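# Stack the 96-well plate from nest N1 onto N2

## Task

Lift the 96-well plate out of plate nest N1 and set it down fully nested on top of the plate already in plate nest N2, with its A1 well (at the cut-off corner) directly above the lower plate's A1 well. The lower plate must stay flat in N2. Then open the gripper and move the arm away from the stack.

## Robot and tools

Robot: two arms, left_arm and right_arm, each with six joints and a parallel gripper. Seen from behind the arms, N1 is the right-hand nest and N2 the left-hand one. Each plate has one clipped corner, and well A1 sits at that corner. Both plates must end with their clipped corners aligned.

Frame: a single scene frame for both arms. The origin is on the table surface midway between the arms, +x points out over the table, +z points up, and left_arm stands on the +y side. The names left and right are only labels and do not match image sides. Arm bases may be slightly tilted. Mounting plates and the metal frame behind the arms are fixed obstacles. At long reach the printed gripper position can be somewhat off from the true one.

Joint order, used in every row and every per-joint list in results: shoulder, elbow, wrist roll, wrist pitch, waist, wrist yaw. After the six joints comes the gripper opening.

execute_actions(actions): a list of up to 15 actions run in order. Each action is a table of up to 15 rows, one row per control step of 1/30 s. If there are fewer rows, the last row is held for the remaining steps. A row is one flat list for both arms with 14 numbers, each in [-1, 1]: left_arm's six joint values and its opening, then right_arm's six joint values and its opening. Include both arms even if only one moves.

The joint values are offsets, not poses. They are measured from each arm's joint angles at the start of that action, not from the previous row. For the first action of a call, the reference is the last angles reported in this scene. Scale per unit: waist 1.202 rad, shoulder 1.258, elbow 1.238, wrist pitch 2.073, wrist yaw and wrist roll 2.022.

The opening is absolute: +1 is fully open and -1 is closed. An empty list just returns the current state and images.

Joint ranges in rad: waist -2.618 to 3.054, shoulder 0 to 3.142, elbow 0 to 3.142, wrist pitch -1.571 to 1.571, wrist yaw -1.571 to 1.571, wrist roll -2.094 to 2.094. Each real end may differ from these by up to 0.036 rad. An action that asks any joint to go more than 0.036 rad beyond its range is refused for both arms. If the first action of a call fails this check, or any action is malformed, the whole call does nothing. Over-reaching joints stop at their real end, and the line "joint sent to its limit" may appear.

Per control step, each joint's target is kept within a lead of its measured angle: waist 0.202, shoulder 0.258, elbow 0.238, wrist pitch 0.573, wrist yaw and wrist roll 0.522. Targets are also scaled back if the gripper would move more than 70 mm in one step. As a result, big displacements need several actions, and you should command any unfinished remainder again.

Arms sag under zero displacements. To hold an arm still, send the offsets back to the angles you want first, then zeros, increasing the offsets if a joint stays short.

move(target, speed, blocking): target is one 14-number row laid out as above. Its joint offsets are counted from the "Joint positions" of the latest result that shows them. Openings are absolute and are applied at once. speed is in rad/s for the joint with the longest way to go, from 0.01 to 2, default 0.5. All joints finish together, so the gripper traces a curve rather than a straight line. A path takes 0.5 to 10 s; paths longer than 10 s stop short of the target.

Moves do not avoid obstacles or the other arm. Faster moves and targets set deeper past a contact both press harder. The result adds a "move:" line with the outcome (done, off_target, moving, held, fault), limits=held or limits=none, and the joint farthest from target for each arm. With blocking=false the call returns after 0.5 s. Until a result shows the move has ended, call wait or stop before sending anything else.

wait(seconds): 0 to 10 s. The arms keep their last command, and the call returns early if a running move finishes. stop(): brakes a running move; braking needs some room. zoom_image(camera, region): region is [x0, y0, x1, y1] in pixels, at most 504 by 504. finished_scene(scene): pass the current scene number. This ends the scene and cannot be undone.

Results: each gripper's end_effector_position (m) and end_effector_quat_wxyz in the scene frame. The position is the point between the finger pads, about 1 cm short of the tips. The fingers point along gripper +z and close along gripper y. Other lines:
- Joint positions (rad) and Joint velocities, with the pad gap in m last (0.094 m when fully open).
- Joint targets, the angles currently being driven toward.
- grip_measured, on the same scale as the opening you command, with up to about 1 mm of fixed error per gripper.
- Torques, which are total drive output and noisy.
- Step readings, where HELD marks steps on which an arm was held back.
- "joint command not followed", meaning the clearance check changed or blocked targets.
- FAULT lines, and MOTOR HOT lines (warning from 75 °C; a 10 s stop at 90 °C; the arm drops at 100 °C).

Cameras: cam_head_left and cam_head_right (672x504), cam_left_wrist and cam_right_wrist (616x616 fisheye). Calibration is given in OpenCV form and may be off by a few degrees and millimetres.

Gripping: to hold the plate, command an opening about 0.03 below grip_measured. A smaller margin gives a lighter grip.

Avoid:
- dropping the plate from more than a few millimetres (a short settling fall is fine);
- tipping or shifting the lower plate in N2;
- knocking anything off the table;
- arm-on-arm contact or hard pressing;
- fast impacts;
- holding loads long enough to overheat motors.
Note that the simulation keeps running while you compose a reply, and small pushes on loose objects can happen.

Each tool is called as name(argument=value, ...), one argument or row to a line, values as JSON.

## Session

execute_actions(
  actions=[],
)

Scene clock: 0.00 s.
left_arm: end_effector_position=(+0.3572, +0.5518, +0.1823) grip_measured=+1.000 end_effector_quat_wxyz=(+0.480, +0.466, +0.740, +0.063) | right_arm: end_effector_position=(+0.3064, +0.3555, +0.3818) grip_measured=+1.000 end_effector_quat_wxyz=(+0.426, -0.129, +0.687, +0.575)
Joint names: [shoulder, elbow, wrist roll, wrist pitch, waist, wrist yaw]
Joint positions: left_arm=[1.979 0.916 1.745 0.181 1.081 1.245 0.094] | right_arm=[ 2.251  1.519  0.418  0.893  0.959 -0.026  0.094]
Joint velocities: left_arm=[ 0.002  0.002  0.022 -0.139  0.002  0.022  0.   ] | right_arm=[ 0.002  0.002 -0.007 -0.037 -0.007 -0.007  0.   ]
Joint torques (N m, as the arm reports them, + toward a larger angle): no reading
Joint targets: left_arm=[1.971 0.920 1.741 0.174 1.086 1.263] | right_arm=[2.232 1.531 0.414 0.903 0.970 -0.033]
camera_calibration (this result's frames):
cam_left_wrist: T_world_to_cam=[[-0.63094, -0.513939, -0.581189, 0.610567], [-0.435226, 0.854608, -0.283238, -0.242515], [0.642256, 0.0742429, -0.762886, -0.0325805], [0, 0, 0, 1]] pos_world=[0.300607, 0.523468, 0.261311]
cam_right_wrist: T_world_to_cam=[[0.799546, -0.278761, -0.531995, 0.0724913], [-0.600075, -0.333546, -0.727088, 0.60403], [0.0252392, 0.900577, -0.433963, -0.0431722], [0, 0, 0, 1]] pos_world=[0.305593, 0.26056, 0.459013]

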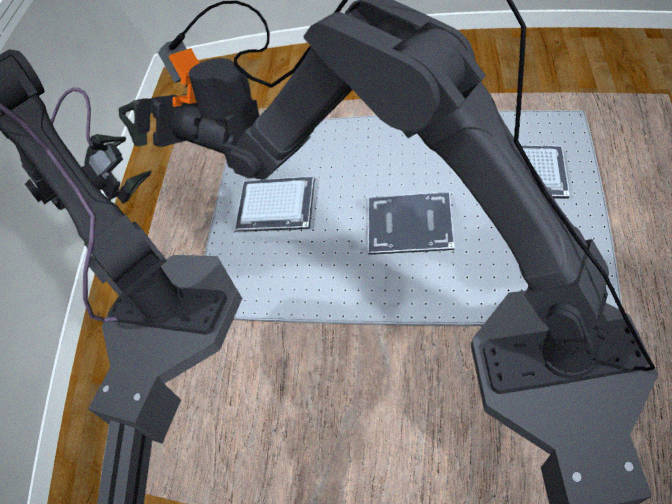

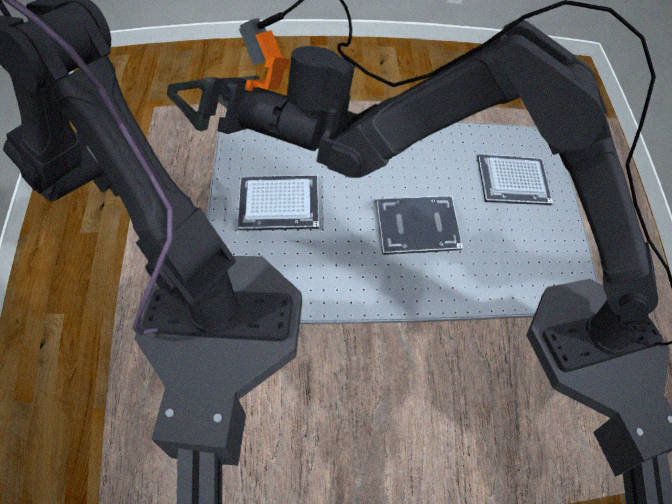

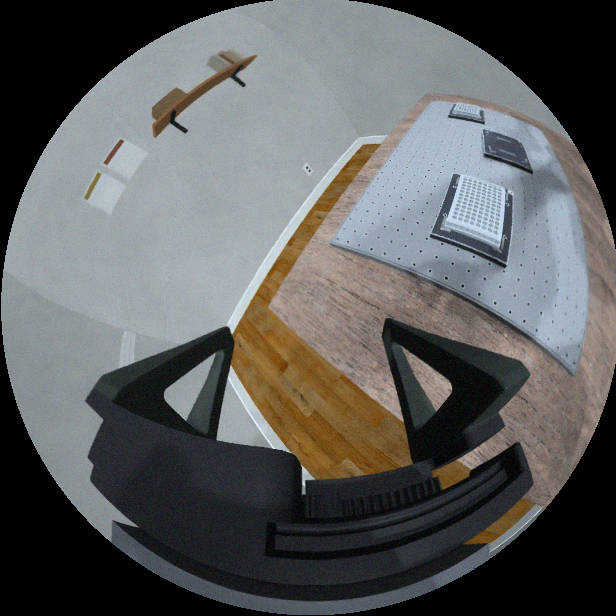

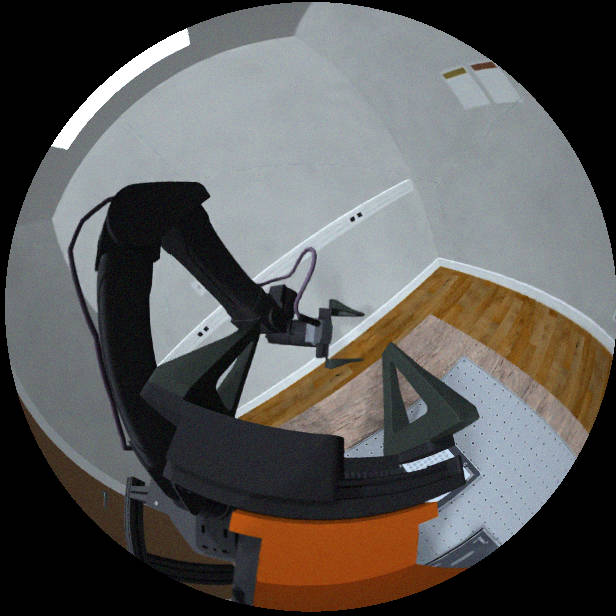

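zoom_image(
  camera="cam_head_right",
  region=[225, 165, 335, 240],
)

zoom_image(
  camera="cam_head_right",
  region=[465, 145, 565, 215],
)

zoom_image(
  camera="cam_head_right",
  region=[365, 185, 475, 265],
)

Region (225, 165, 335, 240) of cam_head_right's 672x504 image, scaled by 4.582, with more detail than that image has; it fills the top 344 rows of this view, and the rest is white.

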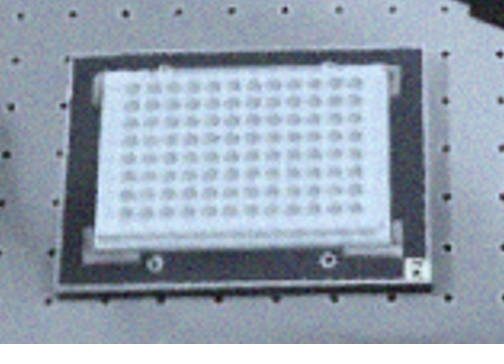

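Region (465, 145, 565, 215) of cam_head_right's 672x504 image, scaled by 5.040, with more detail than that image has; it fills the top 353 rows of this view, and the rest is white.

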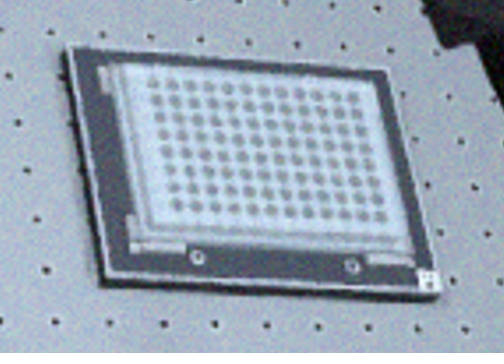

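Region (365, 185, 475, 265) of cam_head_right's 672x504 image, scaled by 4.582, with more detail than that image has; it fills the top 367 rows of this view, and the rest is white.

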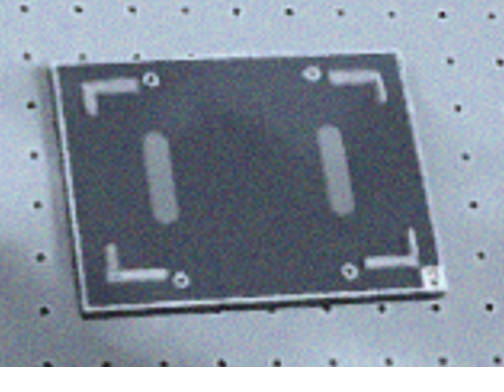

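move(
  target=[-0.2456,-0.0792,-0.1785,-0.2706,-1.0,-0.674,1,-0.2658,-0.1679,0.5786,-0.7235,-0.948,0.0192,1],
  speed=0.9,
)

Scene clock: 122.57 s.
left_arm: end_effector_position=(+0.3294, +0.2764, +0.1259) grip_measured=+1.000 end_effector_quat_wxyz=(+0.001, +0.704, +0.710, +0.003) | right_arm: end_effector_position=(+0.3815, -0.2417, +0.1217) grip_measured=+1.000 end_effector_quat_wxyz=(-0.002, +0.719, +0.695, +0.001)
Joint names: [shoulder, elbow, wrist roll, wrist pitch, waist, wrist yaw]
Joint positions: left_arm=[ 1.694  0.835  1.391 -0.366 -0.115 -0.117  0.094] | right_arm=[ 1.946  1.324  1.582 -0.592 -0.186  0.006  0.094]
Joint velocities: left_arm=[ 0.017  0.007  0.022 -0.022  0.002 -0.022  0.   ] | right_arm=[-0.007 -0.007  0.037  0.022 -0.002  0.022  0.   ]
Joint torques (N m, as the arm reports them, + toward a larger angle): left_arm=[-8.3   1.59 -0.06  0.02 -1.06  0.02] | right_arm=[-14.14   3.53   0.02  -0.09   0.6    0.03]
Joint targets: left_arm=[1.670 0.818 1.384 -0.380 -0.121 -0.118] | right_arm=[1.917 1.311 1.588 -0.607 -0.180 0.012]
move: off_target (left_arm, right_arm); limits=none; left_arm: farthest joint: the shoulder, 0.024 radians from its target (0.309 radians at the start); right_arm: farthest joint: the shoulder, 0.030 radians from its target (0.335 radians at the start)
camera_calibration (this result's frames):
cam_left_wrist: T_world_to_cam=[[-0.998743, 0.0488116, -0.0114297, 0.312614], [0.0369586, 0.870949, 0.489981, -0.292623], [0.0338715, 0.488943, -0.871658, 0.0621595], [0, 0, 0, 1]] pos_world=[0.32093, 0.209208, 0.201135]
cam_right_wrist: T_world_to_cam=[[-0.98583, -0.144283, -0.085564, 0.36693], [-0.166984, 0.79551, 0.582477, 0.209049], [-0.0159743, 0.588512, -0.808331, 0.365801], [0, 0, 0, 1]] pos_world=[0.402482, -0.328637, 0.205318]

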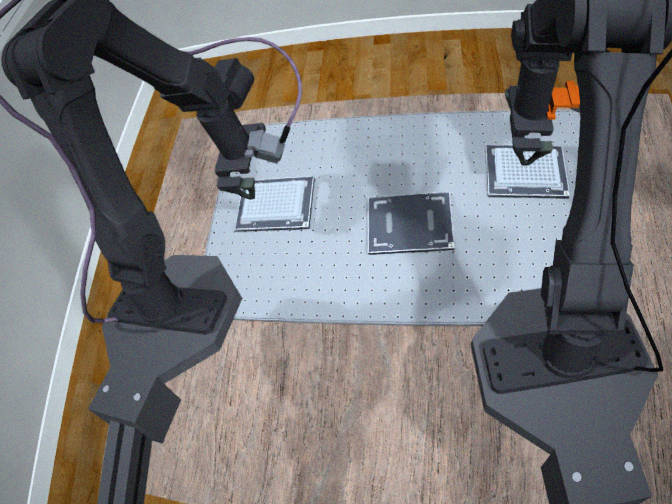

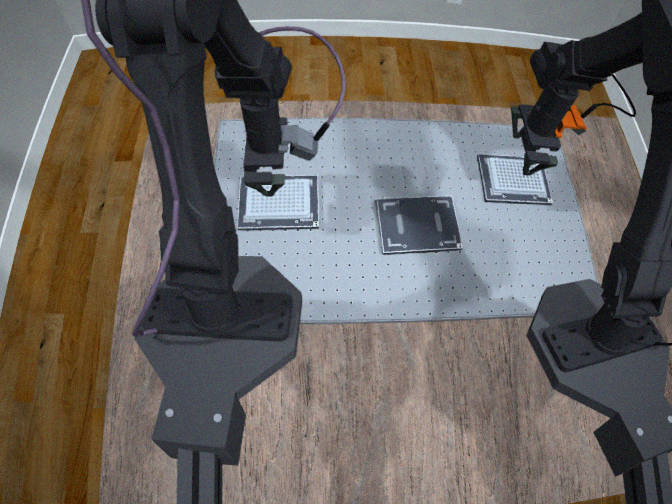

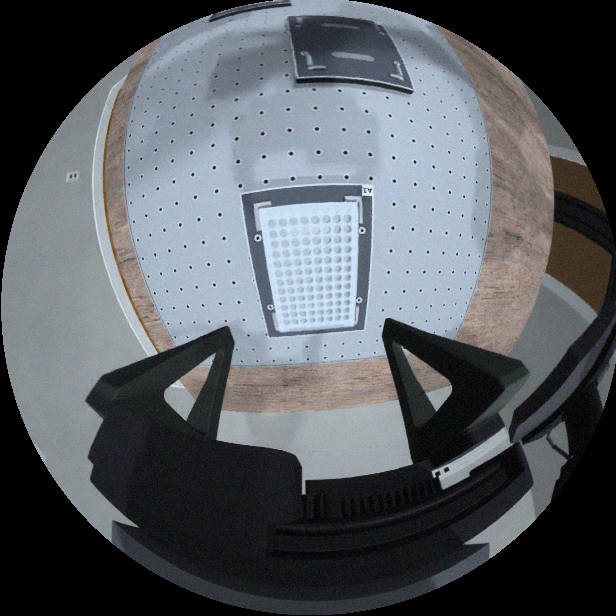

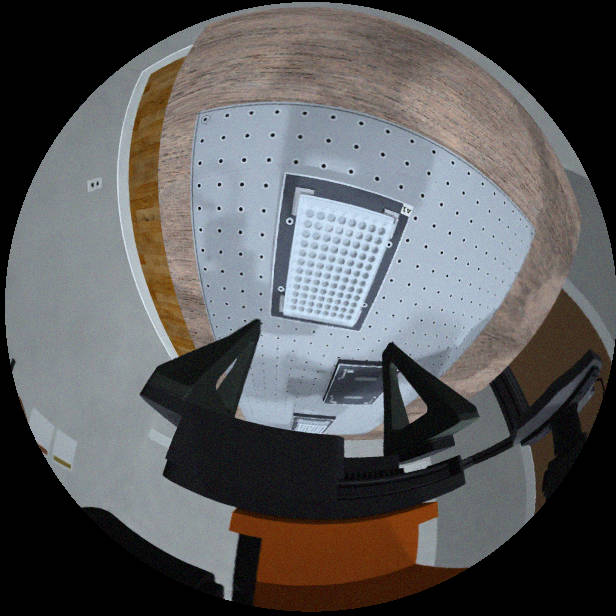

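zoom_image(
  camera="cam_left_wrist",
  region=[230, 170, 390, 350],
)

zoom_image(
  camera="cam_right_wrist",
  region=[255, 160, 425, 340],
)

Region (230, 170, 390, 350) of cam_left_wrist's 616x616 image, scaled by 2.800, with more detail than that image has.

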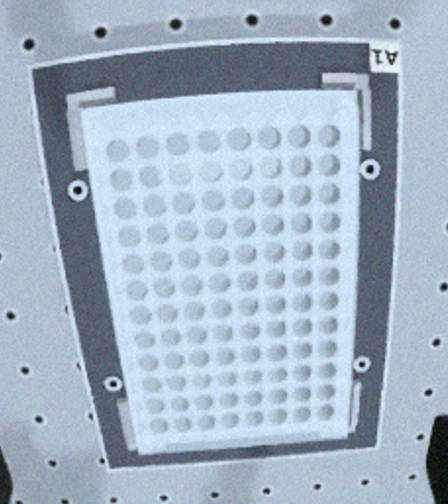

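Region (255, 160, 425, 340) of cam_right_wrist's 616x616 image, scaled by 2.800, with more detail than that image has.

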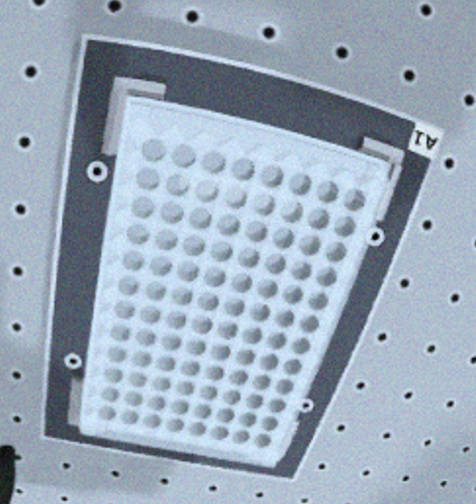

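zoom_image(
  camera="cam_left_wrist",
  region=[245, 190, 375, 240],
)

zoom_image(
  camera="cam_left_wrist",
  region=[260, 295, 370, 345],
)

zoom_image(
  camera="cam_right_wrist",
  region=[285, 180, 415, 245],
)

zoom_image(
  camera="cam_right_wrist",
  region=[265, 285, 375, 340],
)

Region (245, 190, 375, 240) of cam_left_wrist's 616x616 image, scaled by 3.877, with more detail than that image has; it fills the top 194 rows of this view, and the rest is white.

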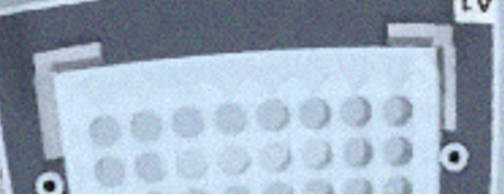

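Region (260, 295, 370, 345) of cam_left_wrist's 616x616 image, scaled by 4.582, with more detail than that image has; it fills the top 229 rows of this view, and the rest is white.

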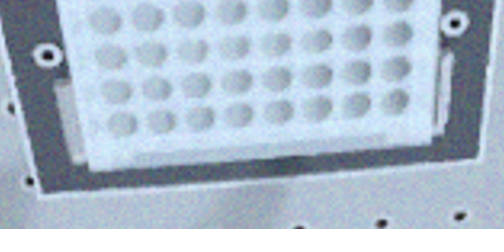

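Region (285, 180, 415, 245) of cam_right_wrist's 616x616 image, scaled by 3.877, with more detail than that image has.

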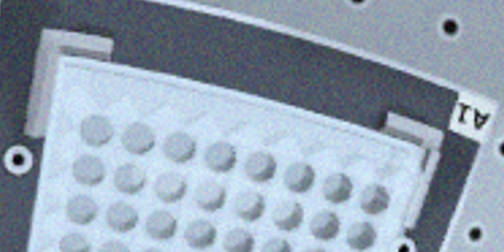

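Region (265, 285, 375, 340) of cam_right_wrist's 616x616 image, scaled by 4.582, with more detail than that image has.

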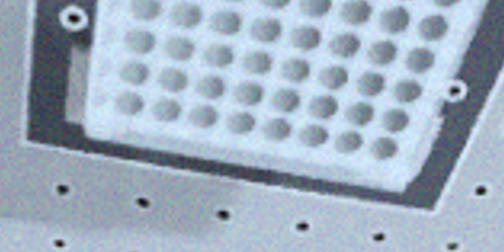

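zoom_image(
  camera="cam_left_wrist",
  region=[335, 190, 375, 225],
)

zoom_image(
  camera="cam_left_wrist",
  region=[248, 195, 288, 230],
)

zoom_image(
  camera="cam_left_wrist",
  region=[335, 305, 370, 338],
)

zoom_image(
  camera="cam_left_wrist",
  region=[265, 308, 300, 341],
)

Region (335, 190, 375, 225) of cam_left_wrist's 616x616 image, scaled by 12.600, with more detail than that image has; it fills the top 441 rows of this view, and the rest is white.

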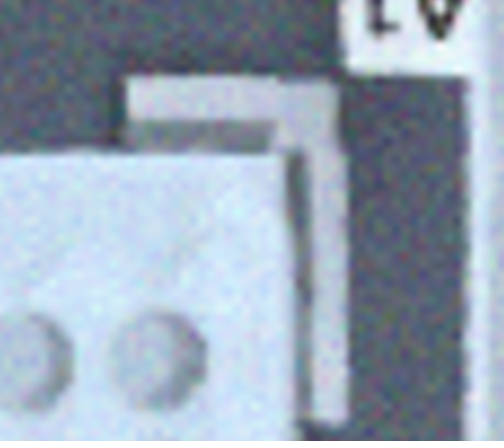

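Region (248, 195, 288, 230) of cam_left_wrist's 616x616 image, scaled by 12.600, with more detail than that image has; it fills the top 441 rows of this view, and the rest is white.

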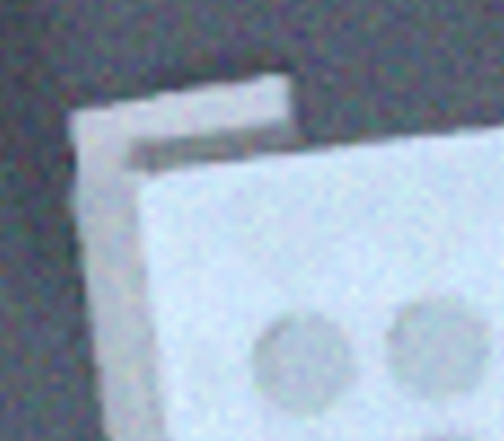

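Region (335, 305, 370, 338) of cam_left_wrist's 616x616 image, scaled by 14.400, with more detail than that image has; it fills the top 475 rows of this view, and the rest is white.

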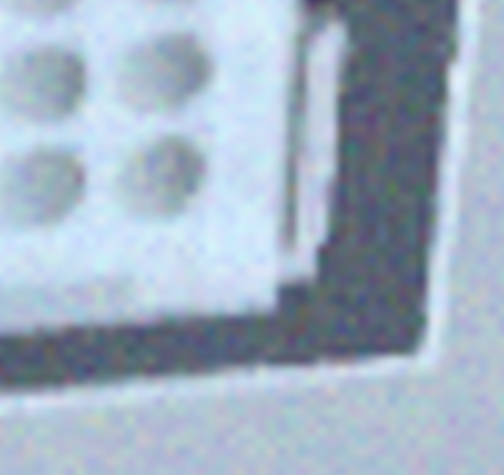

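Region (265, 308, 300, 341) of cam_left_wrist's 616x616 image, scaled by 14.400, with more detail than that image has; it fills the top 475 rows of this view, and the rest is white.

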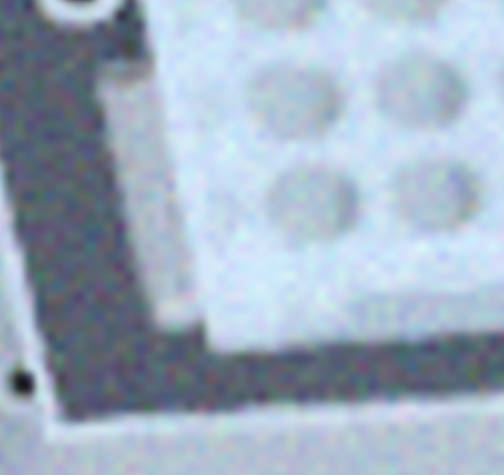

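zoom_image(
  camera="cam_right_wrist",
  region=[370, 200, 410, 240],
)

zoom_image(
  camera="cam_right_wrist",
  region=[285, 180, 325, 220],
)

zoom_image(
  camera="cam_right_wrist",
  region=[335, 298, 375, 338],
)

zoom_image(
  camera="cam_right_wrist",
  region=[270, 288, 310, 328],
)

Region (370, 200, 410, 240) of cam_right_wrist's 616x616 image, scaled by 12.600, with more detail than that image has.

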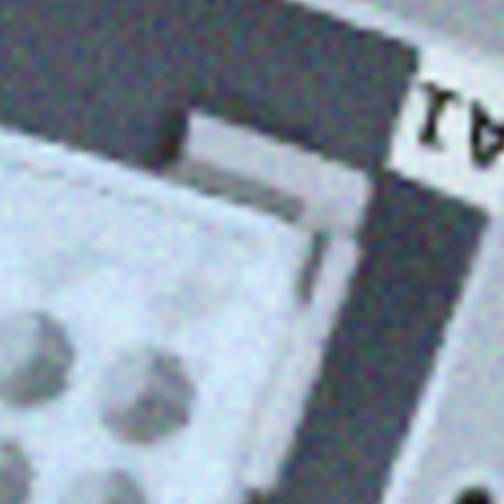

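Region (285, 180, 325, 220) of cam_right_wrist's 616x616 image, scaled by 12.600, with more detail than that image has.

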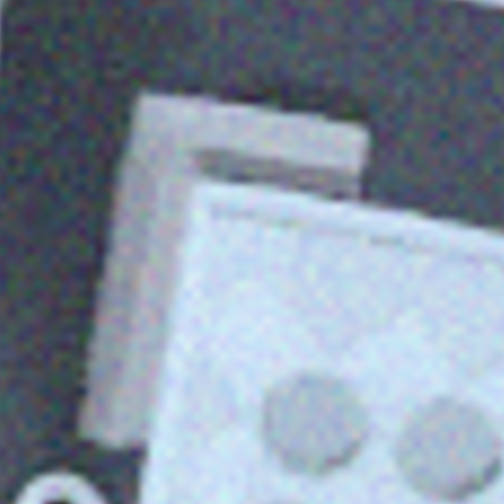

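Region (335, 298, 375, 338) of cam_right_wrist's 616x616 image, scaled by 12.600, with more detail than that image has.

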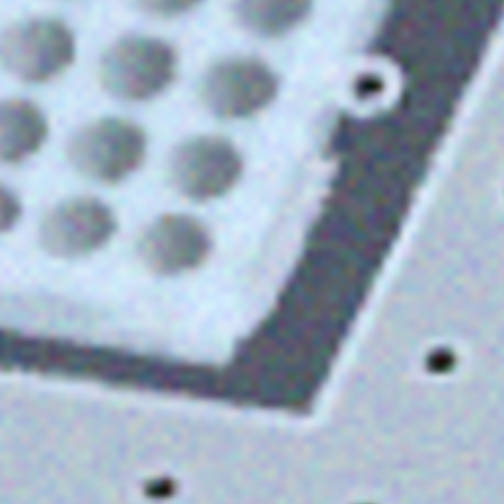

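Region (270, 288, 310, 328) of cam_right_wrist's 616x616 image, scaled by 12.600, with more detail than that image has.

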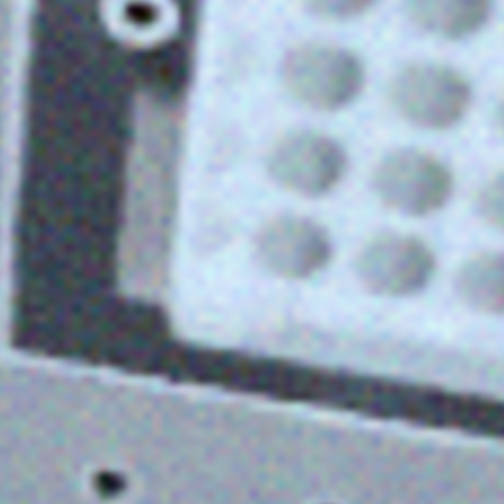

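zoom_image(
  camera="cam_head_left",
  region=[232, 195, 282, 235],
)

zoom_image(
  camera="cam_head_left",
  region=[272, 172, 322, 235],
)

zoom_image(
  camera="cam_head_right",
  region=[235, 172, 285, 235],
)

zoom_image(
  camera="cam_head_right",
  region=[275, 172, 325, 235],
)

Region (232, 195, 282, 235) of cam_head_left's 672x504 image, scaled by 10.080, with more detail than that image has; it fills the top 403 rows of this view, and the rest is white.

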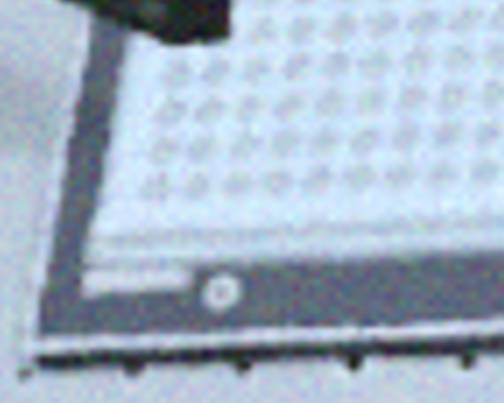

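Region (272, 172, 322, 235) of cam_head_left's 672x504 image, scaled by 8.000, with more detail than that image has; it fills the left 400 columns of this view, and the rest is white.

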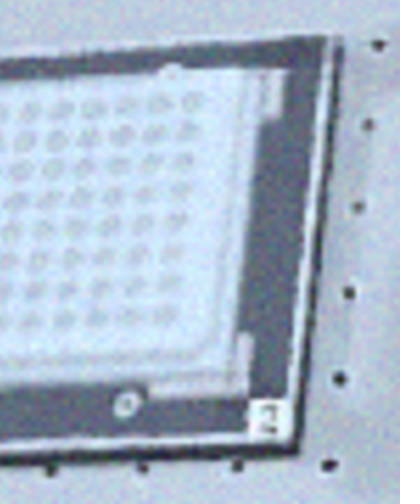

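Region (235, 172, 285, 235) of cam_head_right's 672x504 image, scaled by 8.000, with more detail than that image has; it fills the left 400 columns of this view, and the rest is white.

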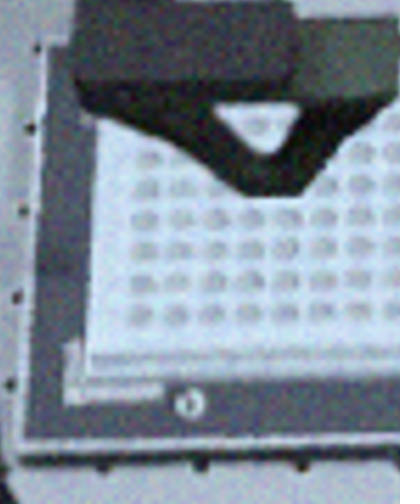

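Region (275, 172, 325, 235) of cam_head_right's 672x504 image, scaled by 8.000, with more detail than that image has; it fills the left 400 columns of this view, and the rest is white.

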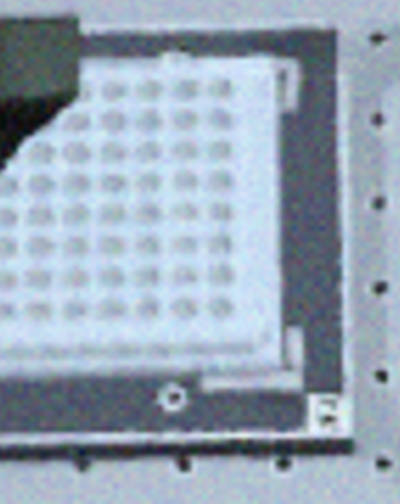

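zoom_image(
  camera="cam_head_right",
  region=[510, 150, 560, 210],
)

zoom_image(
  camera="cam_head_right",
  region=[472, 150, 522, 210],
)

zoom_image(
  camera="cam_head_left",
  region=[525, 145, 575, 205],
)

zoom_image(
  camera="cam_head_left",
  region=[482, 140, 532, 205],
)

Region (510, 150, 560, 210) of cam_head_right's 672x504 image, scaled by 8.400, with more detail than that image has.

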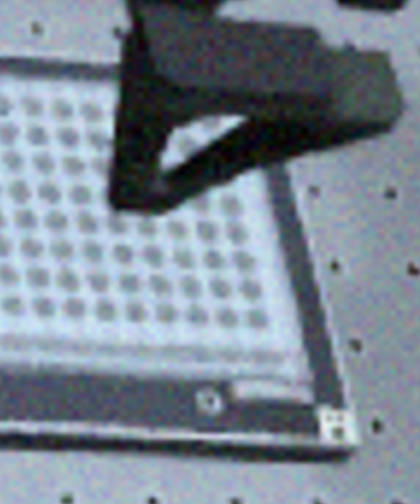

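Region (472, 150, 522, 210) of cam_head_right's 672x504 image, scaled by 8.400, with more detail than that image has.

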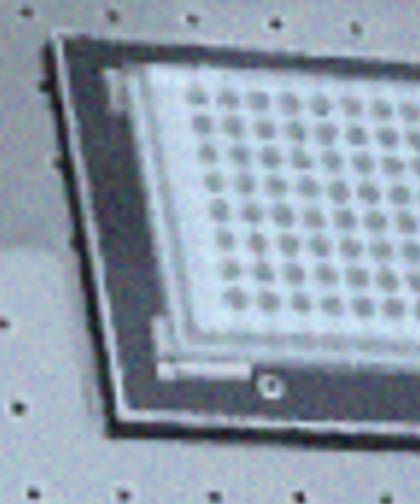

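Region (525, 145, 575, 205) of cam_head_left's 672x504 image, scaled by 8.400, with more detail than that image has.

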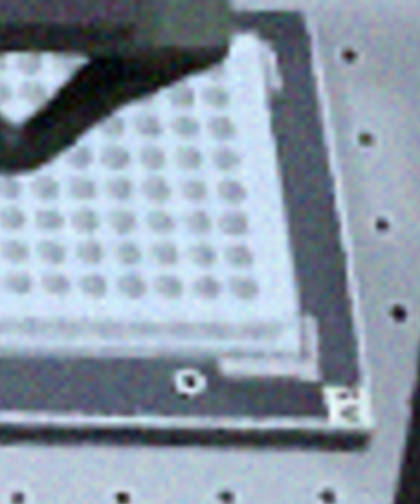

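Region (482, 140, 532, 205) of cam_head_left's 672x504 image, scaled by 7.754, with more detail than that image has; it fills the left 388 columns of this view, and the rest is white.

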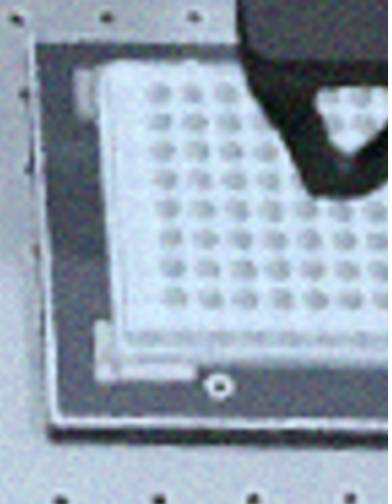

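zoom_image(
  camera="cam_left_wrist",
  region=[330, 205, 375, 275],
)

zoom_image(
  camera="cam_left_wrist",
  region=[250, 210, 295, 280],
)

zoom_image(
  camera="cam_right_wrist",
  region=[285, 200, 330, 270],
)

zoom_image(
  camera="cam_right_wrist",
  region=[360, 215, 405, 285],
)

Region (330, 205, 375, 275) of cam_left_wrist's 616x616 image, scaled by 7.200, with more detail than that image has; it fills the left 324 columns of this view, and the rest is white.

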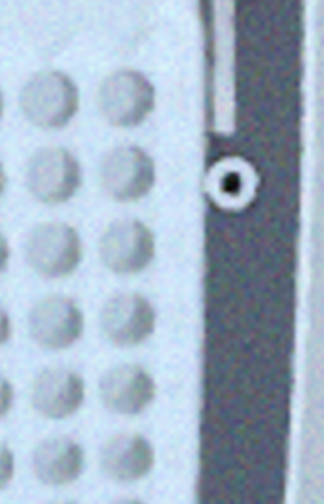

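Region (250, 210, 295, 280) of cam_left_wrist's 616x616 image, scaled by 7.200, with more detail than that image has; it fills the left 324 columns of this view, and the rest is white.

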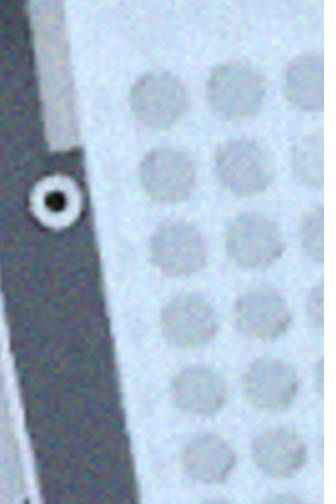

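Region (285, 200, 330, 270) of cam_right_wrist's 616x616 image, scaled by 7.200, with more detail than that image has; it fills the left 324 columns of this view, and the rest is white.

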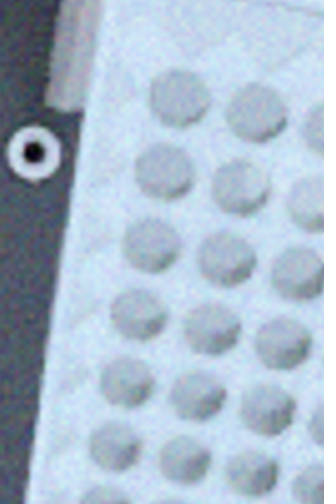

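Region (360, 215, 405, 285) of cam_right_wrist's 616x616 image, scaled by 7.200, with more detail than that image has; it fills the left 324 columns of this view, and the rest is white.

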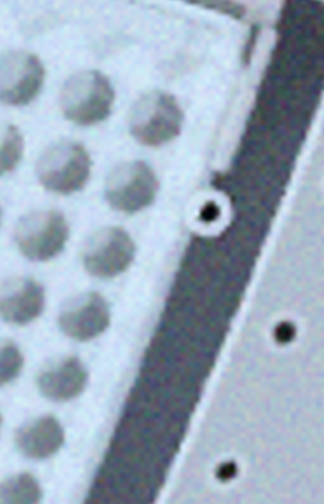

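move(
  target=[0.125,-0.025,-0.0277,0.0795,-0.038,-0.004,1,0.0856,0.0227,-0.0205,0.0383,-0.0422,-0.0046,1],
  speed=0.3,
)

Scene clock: 218.53 s.
left_arm: end_effector_position=(+0.3228, +0.2621, +0.0853) grip_measured=+1.000 end_effector_quat_wxyz=(-0.000, +0.698, +0.716, -0.000) | right_arm: end_effector_position=(+0.3702, -0.2587, +0.0806) grip_measured=+1.000 end_effector_quat_wxyz=(-0.016, +0.720, +0.693, -0.017)
Joint names: [shoulder, elbow, wrist roll, wrist pitch, waist, wrist yaw]
Joint positions: left_arm=[ 1.846  0.819  1.342 -0.208 -0.149 -0.125  0.094] | right_arm=[ 2.06   1.324  1.545 -0.523 -0.229 -0.002  0.094]
Joint velocities: left_arm=[-0.012 -0.002 -0.051 -0.007  0.022 -0.007  0.   ] | right_arm=[-0.002  0.007  0.066  0.037 -0.007  0.022  0.   ]
Joint torques (N m, as the arm reports them, + toward a larger angle): left_arm=[-6.63  1.01 -0.03  0.19 -1.61  0.01] | right_arm=[-12.23   6.33  -0.03   0.09  -0.68  -0.02]
Joint targets: left_arm=[1.851 0.804 1.335 -0.201 -0.161 -0.125] | right_arm=[2.054 1.352 1.541 -0.512 -0.237 -0.003]
move: off_target (right_arm); limits=none; left_arm: farthest joint: the elbow, 0.015 radians from its target (0.031 radians at the start); right_arm: farthest joint: the elbow, 0.028 radians from its target (0.028 radians at the start)
camera_calibration (this result's frames):
cam_left_wrist: T_world_to_cam=[[-0.999445, 0.03298, -0.00467876, 0.310044], [0.0265073, 0.872508, 0.48788, -0.256895], [0.0201725, 0.487486, -0.872898, 0.0389131], [0, 0, 0, 1]] pos_world=[0.315897, 0.194948, 0.160752]
cam_right_wrist: T_world_to_cam=[[-0.989171, -0.141175, -0.0401192, 0.348179], [-0.137751, 0.798737, 0.585699, 0.234409], [-0.0506412, 0.584883, -0.809535, 0.354385], [0, 0, 0, 1]] pos_world=[0.394645, -0.345351, 0.163563]

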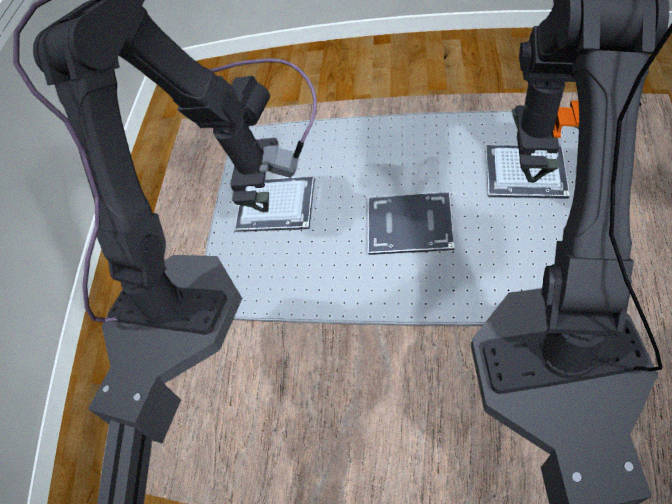

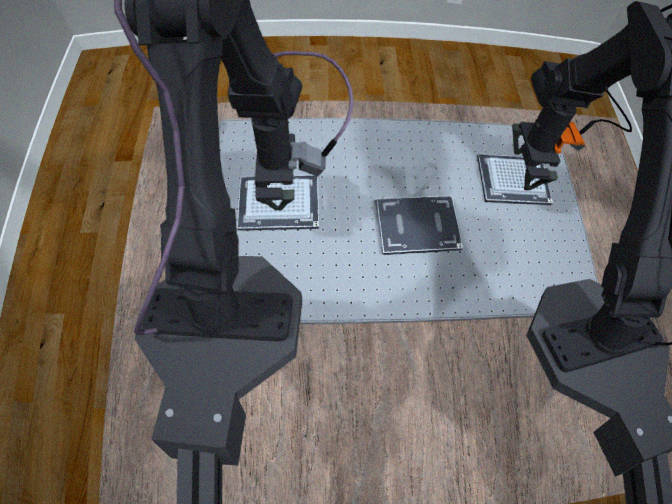

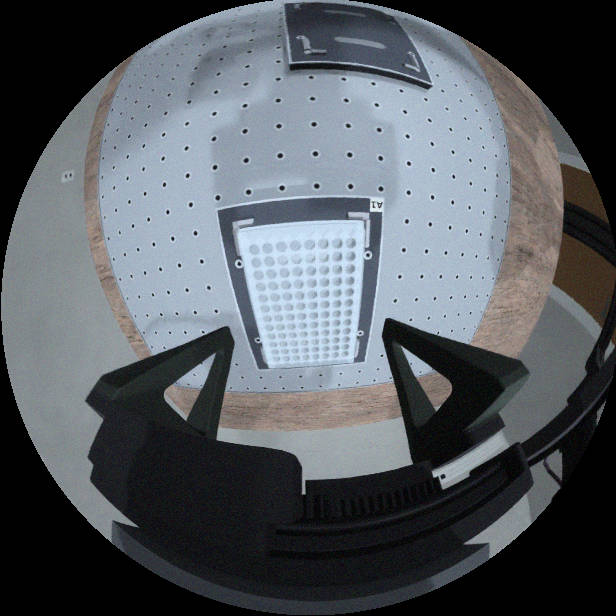

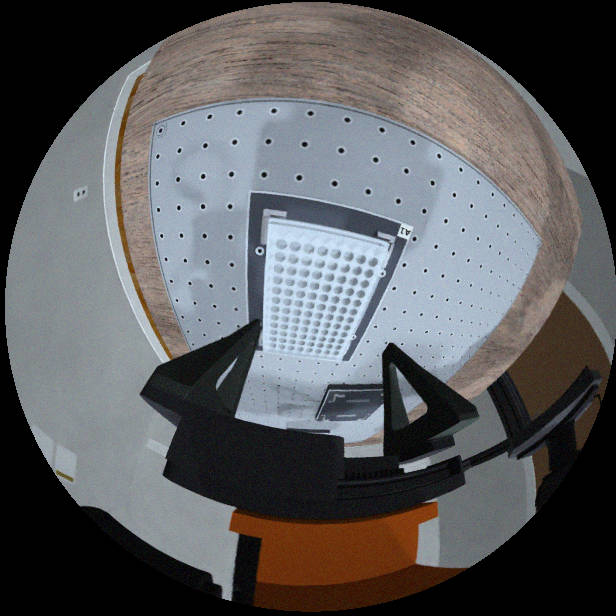

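zoom_image(
  camera="cam_left_wrist",
  region=[225, 195, 385, 275],
)

zoom_image(
  camera="cam_right_wrist",
  region=[250, 195, 410, 285],
)

zoom_image(
  camera="cam_left_wrist",
  region=[250, 320, 370, 375],
)

zoom_image(
  camera="cam_right_wrist",
  region=[250, 315, 370, 370],
)

Region (225, 195, 385, 275) of cam_left_wrist's 616x616 image, scaled by 3.150, with more detail than that image has.

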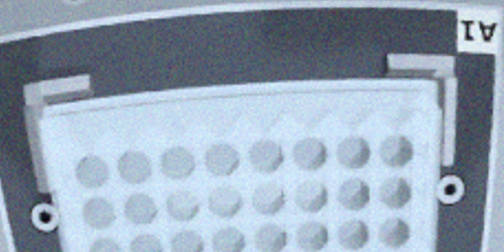

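Region (250, 195, 410, 285) of cam_right_wrist's 616x616 image, scaled by 3.150, with more detail than that image has; it fills the top 284 rows of this view, and the rest is white.

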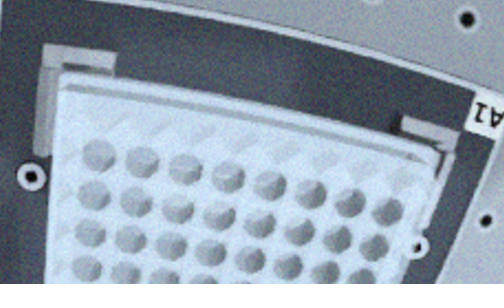

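Region (250, 320, 370, 375) of cam_left_wrist's 616x616 image, scaled by 4.200, with more detail than that image has; it fills the top 231 rows of this view, and the rest is white.

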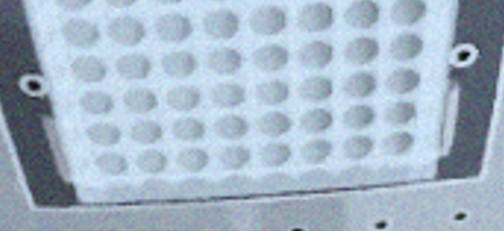

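Region (250, 315, 370, 370) of cam_right_wrist's 616x616 image, scaled by 4.200, with more detail than that image has; it fills the top 231 rows of this view, and the rest is white.

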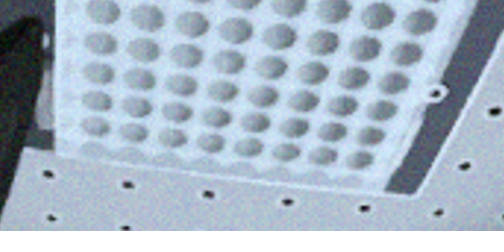

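zoom_image(
  camera="cam_left_wrist",
  region=[335, 205, 385, 255],
)

zoom_image(
  camera="cam_left_wrist",
  region=[228, 212, 278, 262],
)

zoom_image(
  camera="cam_right_wrist",
  region=[360, 222, 410, 272],
)

zoom_image(
  camera="cam_right_wrist",
  region=[255, 202, 305, 252],
)

Region (335, 205, 385, 255) of cam_left_wrist's 616x616 image, scaled by 10.080, with more detail than that image has.

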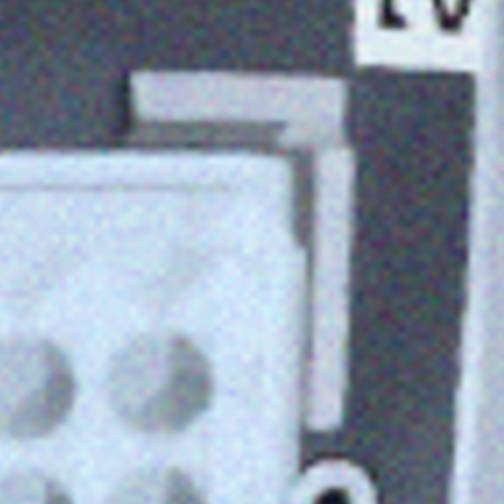

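Region (228, 212, 278, 262) of cam_left_wrist's 616x616 image, scaled by 10.080, with more detail than that image has.

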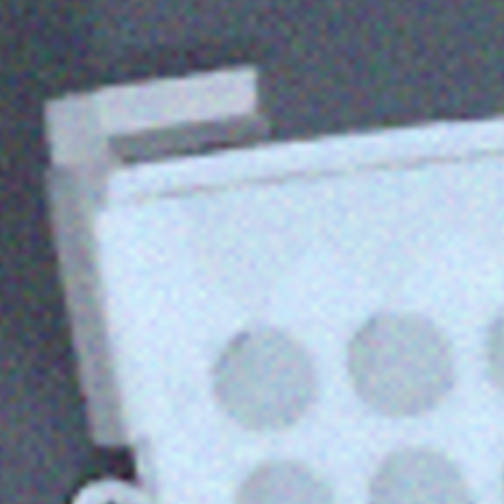

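Region (360, 222, 410, 272) of cam_right_wrist's 616x616 image, scaled by 10.080, with more detail than that image has.

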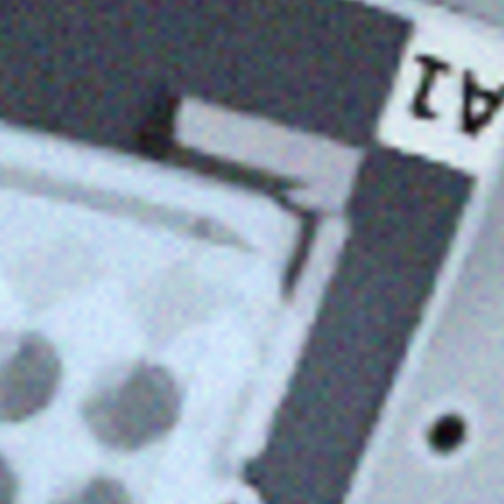

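Region (255, 202, 305, 252) of cam_right_wrist's 616x616 image, scaled by 10.080, with more detail than that image has.

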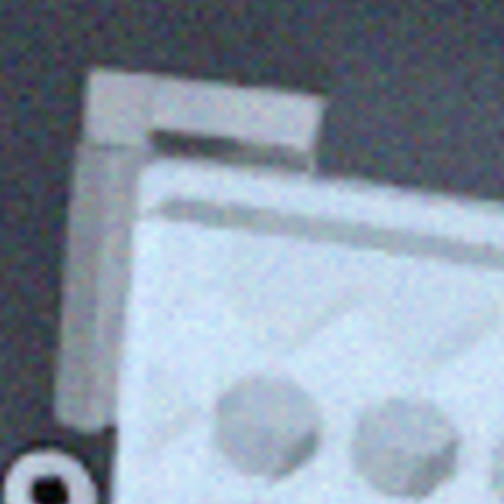

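zoom_image(
  camera="cam_right_wrist",
  region=[235, 305, 415, 385],
)

zoom_image(
  camera="cam_left_wrist",
  region=[210, 305, 410, 385],
)

Region (235, 305, 415, 385) of cam_right_wrist's 616x616 image, scaled by 2.800, with more detail than that image has.

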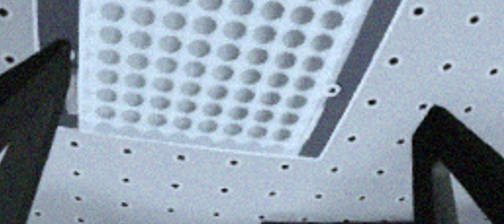

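Region (210, 305, 410, 385) of cam_left_wrist's 616x616 image, scaled by 2.520, with more detail than that image has; it fills the top 202 rows of this view, and the rest is white.

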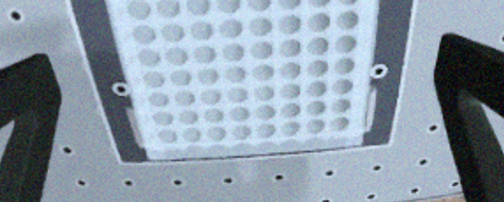

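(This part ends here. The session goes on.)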